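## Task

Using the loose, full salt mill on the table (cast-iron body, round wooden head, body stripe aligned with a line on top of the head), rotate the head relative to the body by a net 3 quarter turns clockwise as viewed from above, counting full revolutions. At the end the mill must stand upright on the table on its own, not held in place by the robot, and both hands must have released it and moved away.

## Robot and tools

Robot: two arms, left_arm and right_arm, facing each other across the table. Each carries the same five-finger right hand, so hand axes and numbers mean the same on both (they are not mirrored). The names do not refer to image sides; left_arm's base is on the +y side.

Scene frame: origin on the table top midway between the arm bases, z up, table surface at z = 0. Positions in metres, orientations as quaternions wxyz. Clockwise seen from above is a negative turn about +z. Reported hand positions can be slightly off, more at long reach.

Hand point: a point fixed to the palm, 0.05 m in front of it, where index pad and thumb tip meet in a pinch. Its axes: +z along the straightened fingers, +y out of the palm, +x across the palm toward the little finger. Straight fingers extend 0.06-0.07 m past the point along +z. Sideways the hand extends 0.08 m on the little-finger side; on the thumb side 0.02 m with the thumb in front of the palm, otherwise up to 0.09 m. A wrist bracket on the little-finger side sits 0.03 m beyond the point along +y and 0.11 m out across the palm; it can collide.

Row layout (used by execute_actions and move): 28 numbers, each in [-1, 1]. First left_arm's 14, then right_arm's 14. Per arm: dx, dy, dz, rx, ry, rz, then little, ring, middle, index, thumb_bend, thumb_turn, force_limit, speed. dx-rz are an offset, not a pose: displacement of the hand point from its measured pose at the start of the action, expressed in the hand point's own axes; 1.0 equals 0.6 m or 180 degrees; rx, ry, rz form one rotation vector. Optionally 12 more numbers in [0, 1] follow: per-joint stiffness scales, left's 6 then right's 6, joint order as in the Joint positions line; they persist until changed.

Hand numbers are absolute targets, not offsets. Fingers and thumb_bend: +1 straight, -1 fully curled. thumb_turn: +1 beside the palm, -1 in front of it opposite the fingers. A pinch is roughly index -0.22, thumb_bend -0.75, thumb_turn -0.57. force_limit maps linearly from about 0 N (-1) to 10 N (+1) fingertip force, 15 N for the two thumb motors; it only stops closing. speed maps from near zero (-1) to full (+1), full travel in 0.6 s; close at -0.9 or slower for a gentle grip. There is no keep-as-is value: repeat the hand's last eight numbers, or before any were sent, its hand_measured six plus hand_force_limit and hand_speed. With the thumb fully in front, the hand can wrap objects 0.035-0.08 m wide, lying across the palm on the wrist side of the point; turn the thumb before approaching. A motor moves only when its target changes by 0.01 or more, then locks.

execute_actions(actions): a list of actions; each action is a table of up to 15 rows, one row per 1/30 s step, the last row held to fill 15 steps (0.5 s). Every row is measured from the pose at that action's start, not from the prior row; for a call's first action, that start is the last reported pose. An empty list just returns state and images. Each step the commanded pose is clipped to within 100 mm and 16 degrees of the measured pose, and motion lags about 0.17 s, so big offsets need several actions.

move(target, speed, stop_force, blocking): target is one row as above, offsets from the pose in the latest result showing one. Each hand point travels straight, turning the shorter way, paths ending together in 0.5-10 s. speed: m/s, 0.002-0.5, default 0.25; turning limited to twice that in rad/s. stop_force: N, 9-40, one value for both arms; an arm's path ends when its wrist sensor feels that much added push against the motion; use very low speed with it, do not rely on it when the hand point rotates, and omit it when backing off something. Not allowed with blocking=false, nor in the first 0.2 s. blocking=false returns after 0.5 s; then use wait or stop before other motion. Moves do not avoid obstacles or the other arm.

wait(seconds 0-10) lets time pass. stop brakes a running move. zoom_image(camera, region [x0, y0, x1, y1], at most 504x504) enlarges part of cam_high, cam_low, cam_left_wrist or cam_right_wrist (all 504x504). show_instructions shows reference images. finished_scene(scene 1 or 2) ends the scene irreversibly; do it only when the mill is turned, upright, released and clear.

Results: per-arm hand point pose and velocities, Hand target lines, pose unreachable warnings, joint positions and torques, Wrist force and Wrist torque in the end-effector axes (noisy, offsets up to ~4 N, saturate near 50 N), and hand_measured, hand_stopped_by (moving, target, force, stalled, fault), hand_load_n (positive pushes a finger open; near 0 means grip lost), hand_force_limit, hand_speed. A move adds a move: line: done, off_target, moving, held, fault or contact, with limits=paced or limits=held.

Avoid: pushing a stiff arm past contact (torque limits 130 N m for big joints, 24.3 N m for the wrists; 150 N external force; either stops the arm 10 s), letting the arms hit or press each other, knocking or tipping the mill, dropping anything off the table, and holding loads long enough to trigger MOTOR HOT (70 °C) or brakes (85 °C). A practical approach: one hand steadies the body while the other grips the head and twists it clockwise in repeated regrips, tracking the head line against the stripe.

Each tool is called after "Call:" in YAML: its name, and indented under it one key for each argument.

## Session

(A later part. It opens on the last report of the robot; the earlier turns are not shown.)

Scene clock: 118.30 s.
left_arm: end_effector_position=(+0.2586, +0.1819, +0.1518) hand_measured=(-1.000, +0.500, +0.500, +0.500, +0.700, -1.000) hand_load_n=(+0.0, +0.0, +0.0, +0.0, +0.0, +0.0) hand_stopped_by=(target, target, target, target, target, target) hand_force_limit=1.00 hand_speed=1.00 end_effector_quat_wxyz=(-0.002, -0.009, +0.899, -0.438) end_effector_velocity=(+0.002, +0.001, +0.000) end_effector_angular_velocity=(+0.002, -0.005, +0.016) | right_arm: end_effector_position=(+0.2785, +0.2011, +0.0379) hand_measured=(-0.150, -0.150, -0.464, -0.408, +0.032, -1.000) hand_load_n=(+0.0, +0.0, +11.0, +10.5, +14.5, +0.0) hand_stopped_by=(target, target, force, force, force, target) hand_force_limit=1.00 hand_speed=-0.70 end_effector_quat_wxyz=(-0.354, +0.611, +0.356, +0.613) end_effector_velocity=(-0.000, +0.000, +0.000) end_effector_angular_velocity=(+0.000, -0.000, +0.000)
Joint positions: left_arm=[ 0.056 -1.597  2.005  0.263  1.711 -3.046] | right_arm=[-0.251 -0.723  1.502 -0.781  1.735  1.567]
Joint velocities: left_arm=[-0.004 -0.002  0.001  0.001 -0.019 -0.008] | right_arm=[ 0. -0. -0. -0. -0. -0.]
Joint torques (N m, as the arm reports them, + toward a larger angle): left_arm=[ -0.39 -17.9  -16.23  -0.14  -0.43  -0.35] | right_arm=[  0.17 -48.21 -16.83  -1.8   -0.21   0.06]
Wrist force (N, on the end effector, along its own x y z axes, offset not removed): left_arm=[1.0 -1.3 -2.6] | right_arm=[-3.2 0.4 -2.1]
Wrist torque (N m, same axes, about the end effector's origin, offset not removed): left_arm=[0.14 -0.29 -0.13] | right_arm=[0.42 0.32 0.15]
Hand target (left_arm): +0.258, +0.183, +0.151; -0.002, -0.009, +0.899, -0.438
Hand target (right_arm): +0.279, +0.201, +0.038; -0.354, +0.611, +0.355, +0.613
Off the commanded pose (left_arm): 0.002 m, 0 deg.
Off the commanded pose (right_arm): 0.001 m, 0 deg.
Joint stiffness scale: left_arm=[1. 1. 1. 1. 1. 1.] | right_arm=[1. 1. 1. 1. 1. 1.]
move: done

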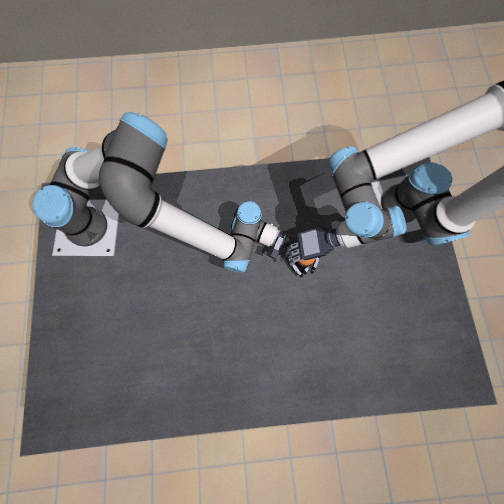

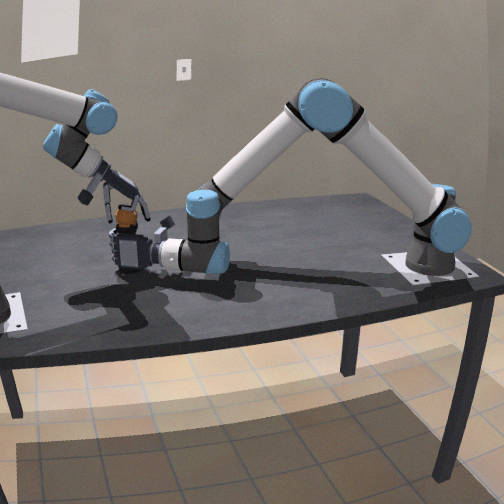

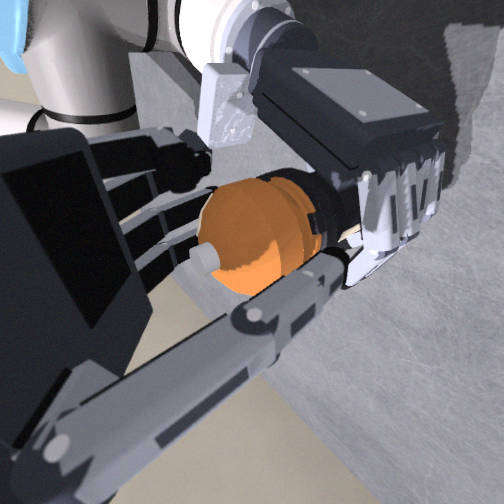

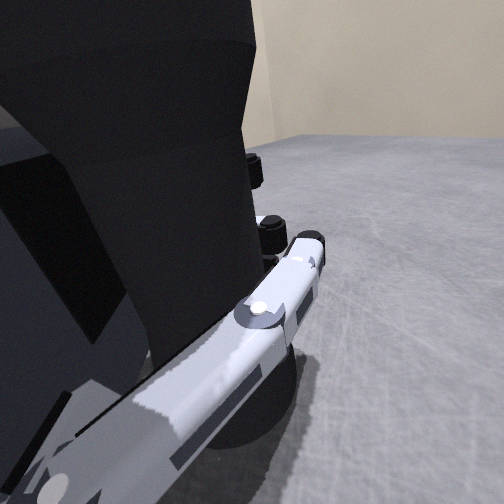

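Call:
move:
  target: [0.014,0.0115,-0.012,0,-0.26,-0.208,-1,0.5,0.5,0.5,0.7,-1,1,1,0,0,0,0,0,0,-0.15,-0.15,-0.9,-0.9,-0.9,-1,1,-0.7]
  speed: 0.4

Call:
move:
  target: [0,0,0,0,0,0,-1,-0.6,-0.6,-0.6,-0.6,-1,-0.5,-0.6,0,0,0,0,0,0,-0.15,-0.15,-0.9,-0.9,-0.9,-1,1,-0.7]

Call:
move:
  target: [0.011,-0.012,0.016,0,0.325,0.26,-1,-0.6,-0.8,-0.8,-0.8,-1,1,1,0,0,0,0,0,0,-0.15,-0.15,-0.9,-0.9,-0.9,-1,1,-0.7]
  speed: 0.15

Call:
zoom_image:
  camera: "cam_low"
  region: [95,185,160,250]

Scene clock: 132.07 s.
left_arm: end_effector_position=(+0.2500, +0.1927, +0.1507) hand_measured=(-1.000, +0.500, +0.500, +0.500, +0.700, -1.000) hand_load_n=(+0.0, +0.0, +0.0, +0.0, +0.0, +0.0) hand_stopped_by=(target, target, target, target, target, target) hand_force_limit=1.00 hand_speed=1.00 end_effector_quat_wxyz=(-0.211, +0.458, -0.778, +0.376) end_effector_velocity=(+0.000, +0.002, +0.001) end_effector_angular_velocity=(+0.003, +0.003, +0.018) | right_arm: end_effector_position=(+0.2785, +0.2011, +0.0379) hand_measured=(-0.150, -0.150, -0.464, -0.408, +0.032, -1.000) hand_load_n=(+0.0, +0.0, +11.0, +10.5, +14.5, +0.0) hand_stopped_by=(target, target, force, force, force, target) hand_force_limit=1.00 hand_speed=-0.70 end_effector_quat_wxyz=(-0.354, +0.611, +0.356, +0.613) end_effector_velocity=(-0.000, -0.000, +0.000) end_effector_angular_velocity=(+0.000, -0.000, +0.000)
Joint positions: left_arm=[-0.354 -1.375  1.881  0.714  0.733 -4.275] | right_arm=[-0.251 -0.723  1.502 -0.781  1.735  1.567]
Joint velocities: left_arm=[ 0.     0.005 -0.004  0.021 -0.002 -0.027] | right_arm=[ 0. -0.  0. -0.  0. -0.]
Joint torques (N m, as the arm reports them, + toward a larger angle): left_arm=[ -0.8  -22.51 -18.75   1.85  -1.68  -0.51] | right_arm=[  0.32 -48.5  -16.94  -1.61  -0.31  -0.03]
Wrist force (N, on the end effector, along its own x y z axes, offset not removed): left_arm=[5.7 0.1 -1.6] | right_arm=[-2.3 -1.4 -1.9]
Wrist torque (N m, same axes, about the end effector's origin, offset not removed): left_arm=[0.35 -1.00 0.34] | right_arm=[0.21 0.00 0.08]
Hand target (left_arm): +0.250, +0.192, +0.151; +0.212, -0.458, +0.777, -0.376
Hand target (right_arm): +0.279, +0.201, +0.038; -0.354, +0.611, +0.356, +0.613
Off the commanded pose (left_arm): 0.001 m, 0 deg.
Off the commanded pose (right_arm): 0.000 m, 0 deg.
Joint stiffness scale: left_arm=[1. 1. 1. 1. 1. 1.] | right_arm=[1. 1. 1. 1. 1. 1.]
move: done

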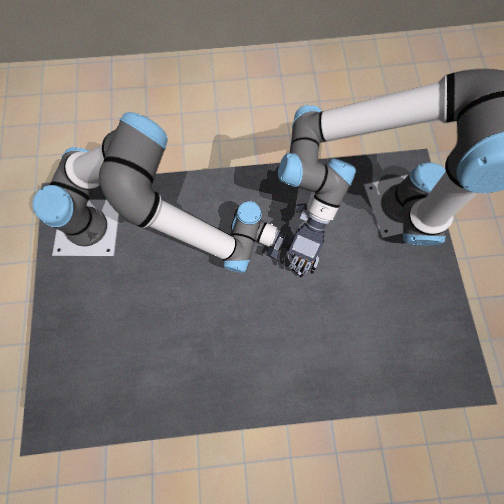

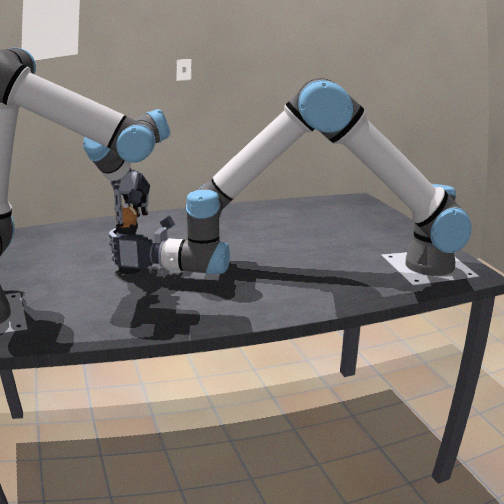

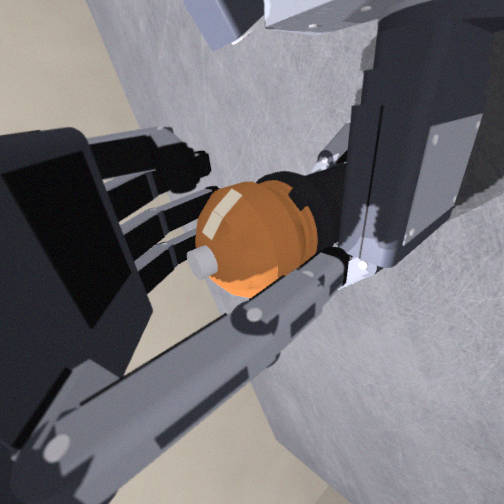

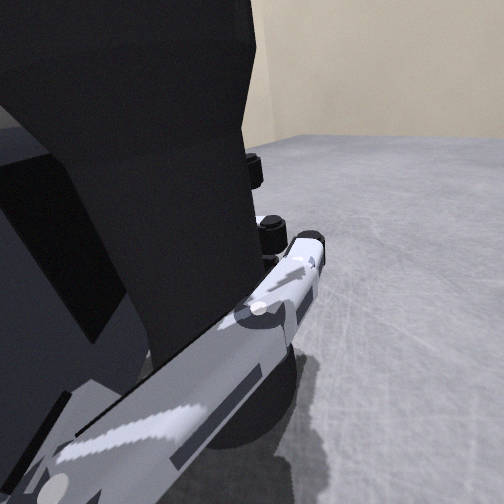

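Scene clock: 133.07 s.
left_arm: end_effector_position=(+0.2502, +0.1926, +0.1507) hand_measured=(-1.000, +0.036, +0.236, +0.214, +0.400, -1.000) hand_load_n=(+0.0, +3.5, +0.0, +2.5, +4.5, +1.5) hand_stopped_by=(target, force, force, force, force, target) hand_force_limit=-0.50 hand_speed=-0.60 end_effector_quat_wxyz=(-0.211, +0.458, -0.777, +0.376) end_effector_velocity=(+0.000, +0.000, -0.001) end_effector_angular_velocity=(+0.003, -0.001, -0.000) | right_arm: end_effector_position=(+0.2771, +0.2016, +0.0379) hand_measured=(-0.150, -0.150, -0.464, -0.408, +0.032, -1.000) hand_load_n=(+0.0, +0.0, +11.0, +10.5, +14.5, -0.5) hand_stopped_by=(target, target, force, force, force, target) hand_force_limit=1.00 hand_speed=-0.70 end_effector_quat_wxyz=(-0.354, +0.610, +0.356, +0.612) end_effector_velocity=(-0.000, +0.000, +0.000) end_effector_angular_velocity=(+0.000, -0.000, +0.000)
Joint positions: left_arm=[-0.354 -1.375  1.881  0.714  0.732 -4.276] | right_arm=[-0.249 -0.723  1.502 -0.781  1.734  1.567]
Joint velocities: left_arm=[ 0.     0.002  0.     0.    -0.     0.   ] | right_arm=[ 0. -0. -0.  0. -0. -0.]
Joint torques (N m, as the arm reports them, + toward a larger angle): left_arm=[ -0.04 -24.72 -15.88   1.95  -0.82   0.39] | right_arm=[ -0.6  -47.95 -16.63  -1.63   0.08   0.02]
Wrist force (N, on the end effector, along its own x y z axes, offset not removed): left_arm=[2.5 -1.0 0.0] | right_arm=[-3.4 -4.9 0.2]
Wrist torque (N m, same axes, about the end effector's origin, offset not removed): left_arm=[0.25 -0.38 0.11] | right_arm=[-0.31 0.16 -0.03]
Hand target (left_arm): +0.250, +0.193, +0.151; +0.211, -0.458, +0.778, -0.376
Hand target (right_arm): +0.279, +0.201, +0.038; -0.354, +0.611, +0.356, +0.613
Off the commanded pose (left_arm): 0.000 m, 0 deg.
Off the commanded pose (right_arm): 0.002 m, 0 deg.
Joint stiffness scale: left_arm=[1. 1. 1. 1. 1. 1.] | right_arm=[1. 1. 1. 1. 1. 1.]
move: done

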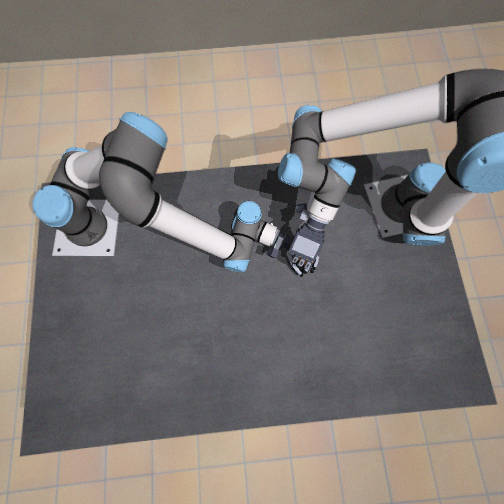

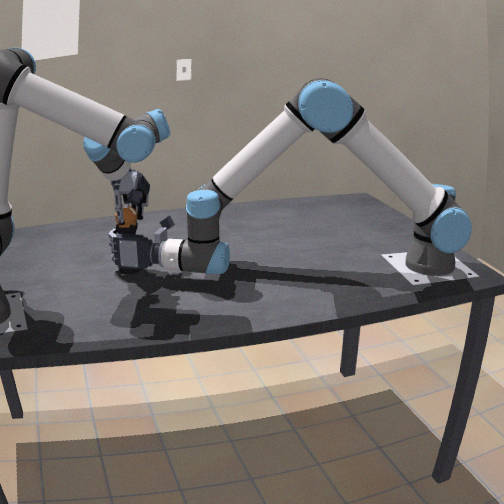

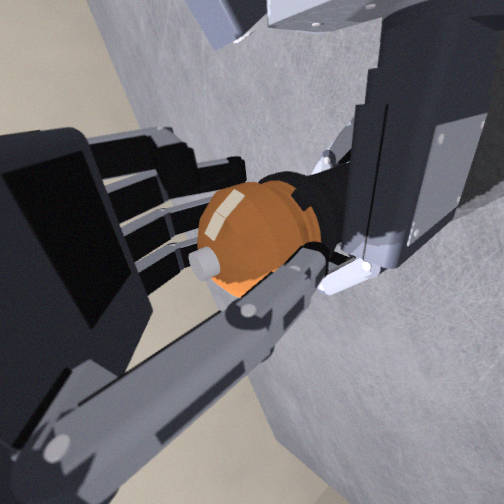

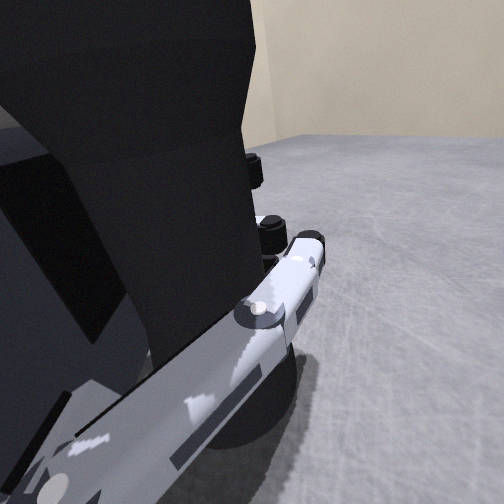

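Scene clock: 137.97 s.
left_arm: end_effector_position=(+0.2559, +0.1789, +0.1515) hand_measured=(-1.000, +0.036, +0.186, +0.170, +0.386, -1.000) hand_load_n=(+0.0, +0.5, +12.5, +11.5, +18.0, -5.0) hand_stopped_by=(target, force, force, force, force, target) hand_force_limit=1.00 hand_speed=1.00 end_effector_quat_wxyz=(-0.059, +0.112, +0.890, -0.438) end_effector_velocity=(-0.001, -0.000, -0.001) end_effector_angular_velocity=(+0.002, -0.002, -0.015) | right_arm: end_effector_position=(+0.2774, +0.2017, +0.0380) hand_measured=(-0.150, -0.150, -0.464, -0.408, +0.032, -1.000) hand_load_n=(+0.0, +0.0, +14.0, +9.0, +13.5, -4.0) hand_stopped_by=(target, target, force, force, force, target) hand_force_limit=1.00 hand_speed=-0.70 end_effector_quat_wxyz=(-0.355, +0.610, +0.356, +0.612) end_effector_velocity=(+0.000, +0.000, -0.000) end_effector_angular_velocity=(-0.000, +0.000, -0.000)
Joint positions: left_arm=[ 0.186 -1.518  1.943  0.315  2.013 -2.777] | right_arm=[-0.25  -0.723  1.502 -0.781  1.733  1.567]
Joint velocities: left_arm=[ 0.004  0.006 -0.004  0.006  0.012  0.017] | right_arm=[-0.  0. -0.  0.  0.  0.]
Joint torques (N m, as the arm reports them, + toward a larger angle): left_arm=[  2.99 -18.72 -17.92   2.39  -0.5    0.39] | right_arm=[  0.65 -48.18 -16.93  -1.52   0.03   0.17]
Wrist force (N, on the end effector, along its own x y z axes, offset not removed): left_arm=[4.9 -6.7 6.3] | right_arm=[0.6 -4.5 8.8]
Wrist torque (N m, same axes, about the end effector's origin, offset not removed): left_arm=[-0.16 -0.83 -0.04] | right_arm=[-0.69 -0.81 0.12]
Hand target (left_arm): +0.258, +0.181, +0.150; -0.058, +0.110, +0.891, -0.436
Hand target (right_arm): +0.277, +0.202, +0.038; -0.354, +0.610, +0.356, +0.612
Off the commanded pose (left_arm): 0.003 m, 0 deg.
Off the commanded pose (right_arm): 0.000 m, 0 deg.
Joint stiffness scale: left_arm=[1. 1. 1. 1. 1. 1.] | right_arm=[1. 1. 1. 1. 1. 1.]
move: done

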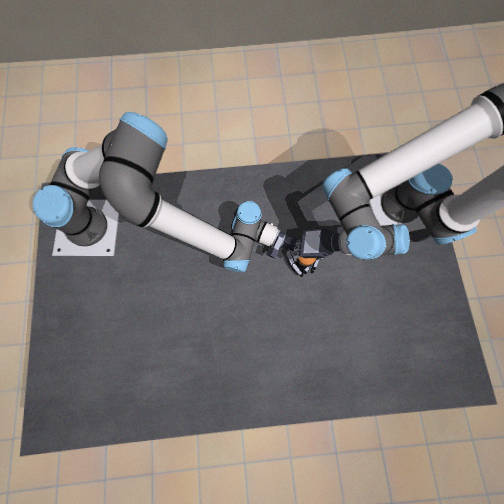

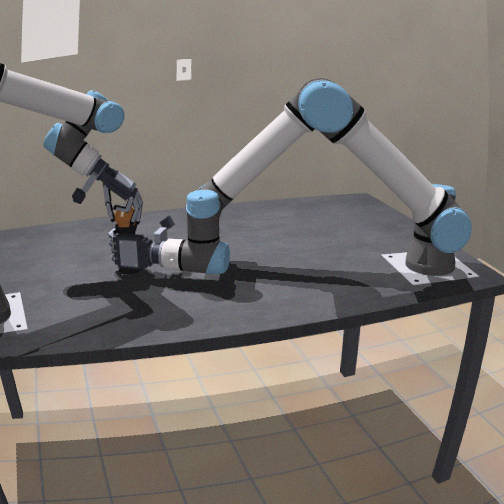

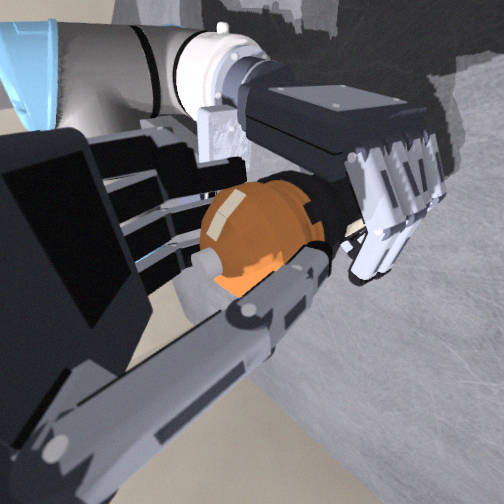

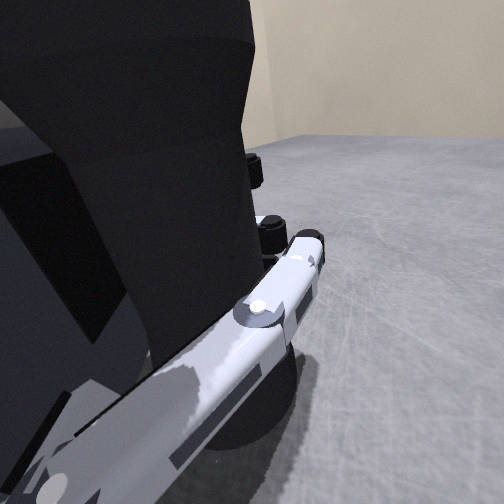

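Region (95, 185, 160, 250) of cam_low's 504x504 image, scaled by 7.754, with more detail than that image has.

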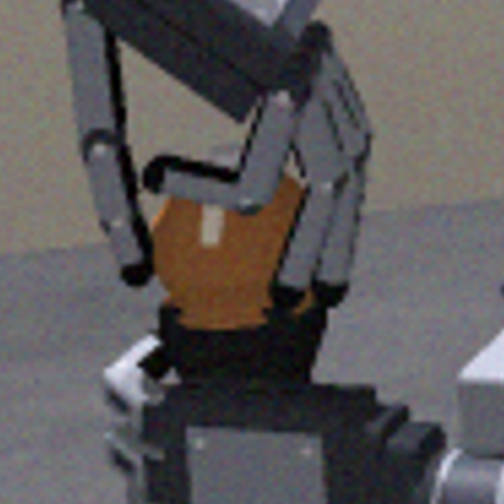

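About right. Release and check.

Call:
move:
  target: [0,-0.13,-0.15,0,0,0,-1,0.6,0.6,0.6,0.8,-1,1,1,0,0,0,0,0,0,1,1,1,1,1,-1,1,0]
  speed: 0.1

Call:
move:
  target: [0,-0.1,-0.15,0,0,0,-1,0.6,0.6,0.6,0.8,-1,1,1,0.02,-0.08,-0.35,0,0,0,1,1,1,1,1,-1,1,0]

Call:
zoom_image:
  camera: "cam_low"
  region: [95,185,160,250]

Scene clock: 145.13 s.
left_arm: end_effector_position=(+0.2622, +0.2021, +0.2663) hand_measured=(-1.000, +0.600, +0.600, +0.600, +0.800, -1.000) hand_load_n=(+0.0, +0.0, +0.0, +0.0, +0.0, +0.0) hand_stopped_by=(target, target, target, target, target, target) hand_force_limit=1.00 hand_speed=1.00 end_effector_quat_wxyz=(-0.059, +0.112, +0.890, -0.437) end_effector_velocity=(-0.001, +0.003, +0.001) end_effector_angular_velocity=(+0.009, +0.003, -0.001) | right_arm: end_effector_position=(+0.2774, +0.2017, +0.0379) hand_measured=(+1.000, +1.000, +1.000, +1.000, +1.000, -1.000) hand_load_n=(+0.0, +0.0, +0.0, +0.0, +0.0, +0.0) hand_stopped_by=(target, target, target, target, target, target) hand_force_limit=1.00 hand_speed=0.00 end_effector_quat_wxyz=(-0.355, +0.610, +0.356, +0.612) end_effector_velocity=(+0.000, -0.000, -0.001) end_effector_angular_velocity=(-0.001, +0.000, -0.000)
Joint positions: left_arm=[ 0.23  -1.622  1.744  0.635  2.046 -2.743] | right_arm=[-0.25  -0.723  1.502 -0.781  1.733  1.567]
Joint velocities: left_arm=[ 0.002 -0.001 -0.003  0.016  0.002  0.003] | right_arm=[-0.     0.001 -0.     0.    -0.     0.   ]
Joint torques (N m, as the arm reports them, + toward a larger angle): left_arm=[  1.49 -18.04 -20.95   0.64   0.22   0.34] | right_arm=[  0.64 -47.96 -16.68  -1.78  -0.3    0.07]
Wrist force (N, on the end effector, along its own x y z axes, offset not removed): left_arm=[1.1 -2.2 2.2] | right_arm=[-4.1 -3.6 -0.7]
Wrist torque (N m, same axes, about the end effector's origin, offset not removed): left_arm=[-0.37 -0.15 -0.02] | right_arm=[-0.09 0.67 -0.05]
Hand target (left_arm): +0.263, +0.202, +0.268; -0.059, +0.112, +0.890, -0.438
Hand target (right_arm): +0.277, +0.202, +0.038; -0.355, +0.610, +0.356, +0.612
Off the commanded pose (left_arm): 0.002 m, 0 deg.
Off the commanded pose (right_arm): 0.000 m, 0 deg.
Joint stiffness scale: left_arm=[1. 1. 1. 1. 1. 1.] | right_arm=[1. 1. 1. 1. 1. 1.]
move: done

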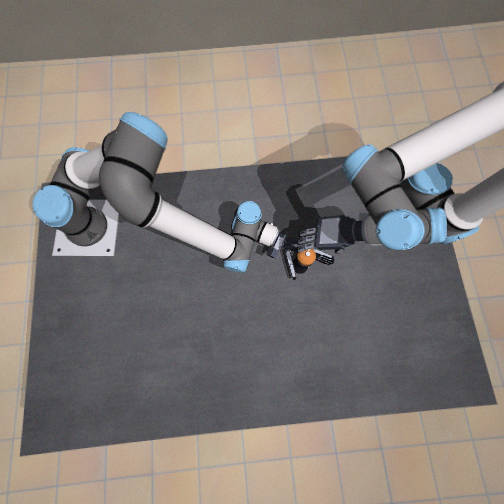

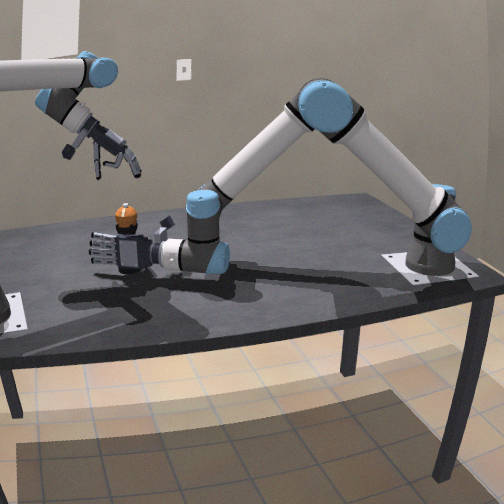

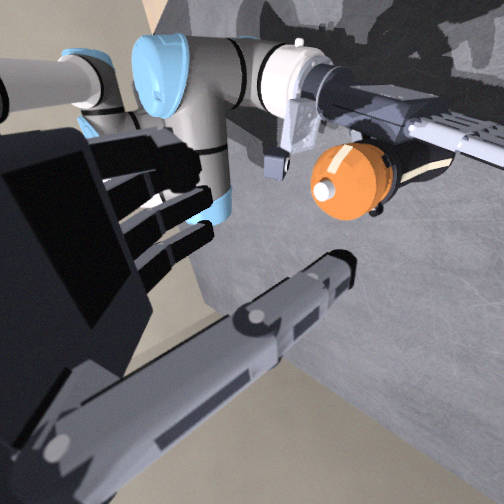

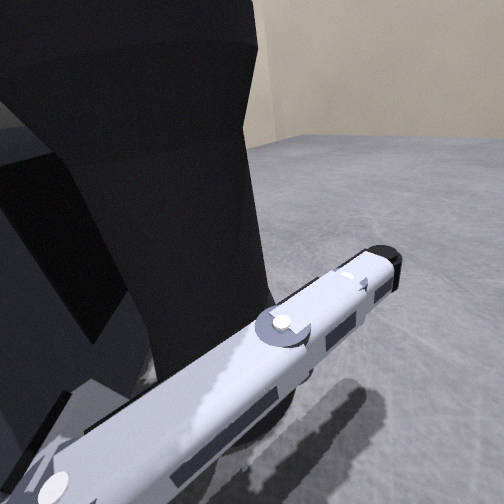

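Scene clock: 146.63 s.
left_arm: end_effector_position=(+0.2711, +0.2360, +0.3679) hand_measured=(-1.000, +0.600, +0.600, +0.600, +0.800, -1.000) hand_load_n=(+0.0, +0.0, +0.0, +0.0, +0.0, +0.0) hand_stopped_by=(target, target, target, target, target, target) hand_force_limit=1.00 hand_speed=1.00 end_effector_quat_wxyz=(-0.059, +0.112, +0.891, -0.437) end_effector_velocity=(-0.001, +0.001, +0.001) end_effector_angular_velocity=(+0.003, +0.002, -0.001) | right_arm: end_effector_position=(+0.1331, +0.0449, +0.0496) hand_measured=(+1.000, +1.000, +1.000, +1.000, +1.000, -1.000) hand_load_n=(+0.0, +0.0, +0.0, +0.0, +0.0, +0.0) hand_stopped_by=(target, target, target, target, target, target) hand_force_limit=1.00 hand_speed=0.00 end_effector_quat_wxyz=(-0.355, +0.610, +0.356, +0.613) end_effector_velocity=(-0.001, -0.002, +0.001) end_effector_angular_velocity=(+0.003, -0.001, -0.004)
Joint positions: left_arm=[ 0.303 -1.658  1.521  0.922  2.099 -2.685] | right_arm=[-0.056 -0.986  2.023 -1.04   1.927  1.567]
Joint velocities: left_arm=[ 0.001 -0.001 -0.002  0.007  0.002  0.002] | right_arm=[ 0.003 -0.003  0.005 -0.006  0.007 -0.001]
Joint torques (N m, as the arm reports them, + toward a larger angle): left_arm=[  1.61 -13.73 -21.99   1.04   0.66   0.69] | right_arm=[  2.83 -37.37  -8.48  -2.09   0.39  -0.34]
Wrist force (N, on the end effector, along its own x y z axes, offset not removed): left_arm=[2.8 -0.4 3.3] | right_arm=[2.0 -4.1 -3.3]
Wrist torque (N m, same axes, about the end effector's origin, offset not removed): left_arm=[-0.05 -0.47 0.16] | right_arm=[-0.04 -0.34 0.57]
Hand target (left_arm): +0.272, +0.236, +0.369; -0.059, +0.112, +0.890, -0.437
Hand target (right_arm): +0.132, +0.043, +0.049; -0.354, +0.610, +0.356, +0.612
Off the commanded pose (left_arm): 0.001 m, 0 deg.
Off the commanded pose (right_arm): 0.002 m, 0 deg.
Joint stiffness scale: left_arm=[1. 1. 1. 1. 1. 1.] | right_arm=[1. 1. 1. 1. 1. 1.]
move: done

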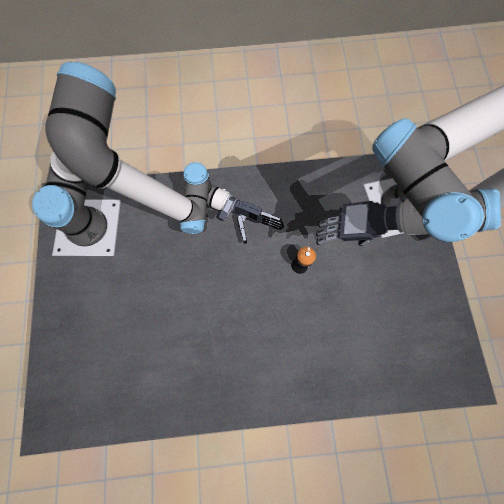

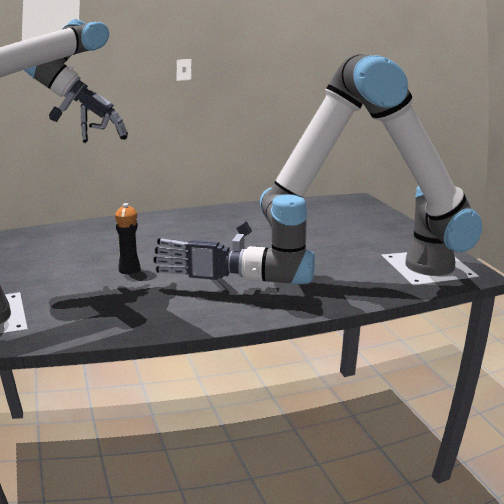

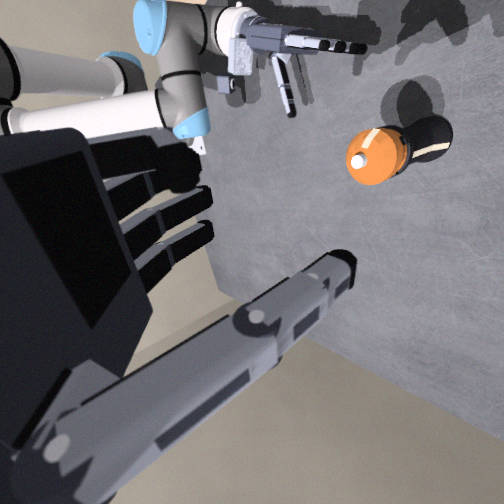

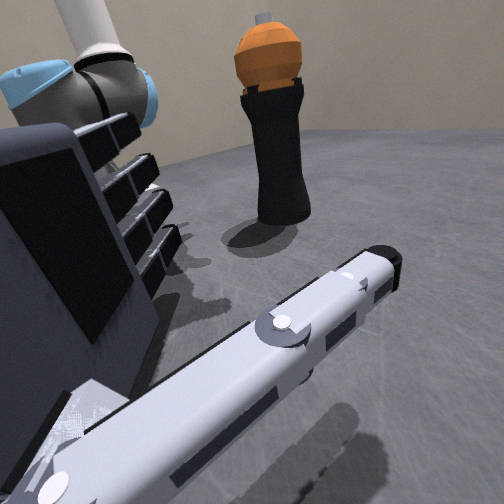

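Region (95, 185, 160, 250) of cam_low's 504x504 image, scaled by 7.754, with more detail than that image has.

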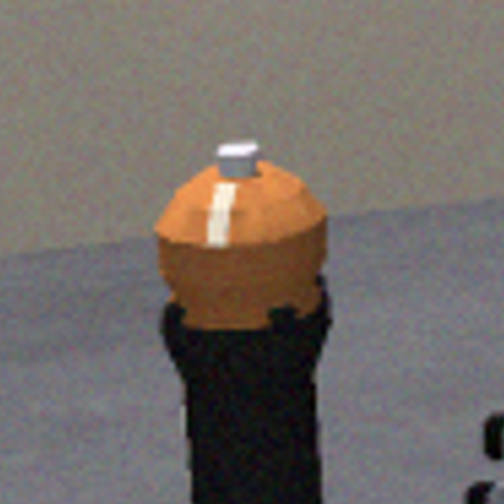

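Call:
finished_scene:
  scene: 2

The scene is finished: the task was done.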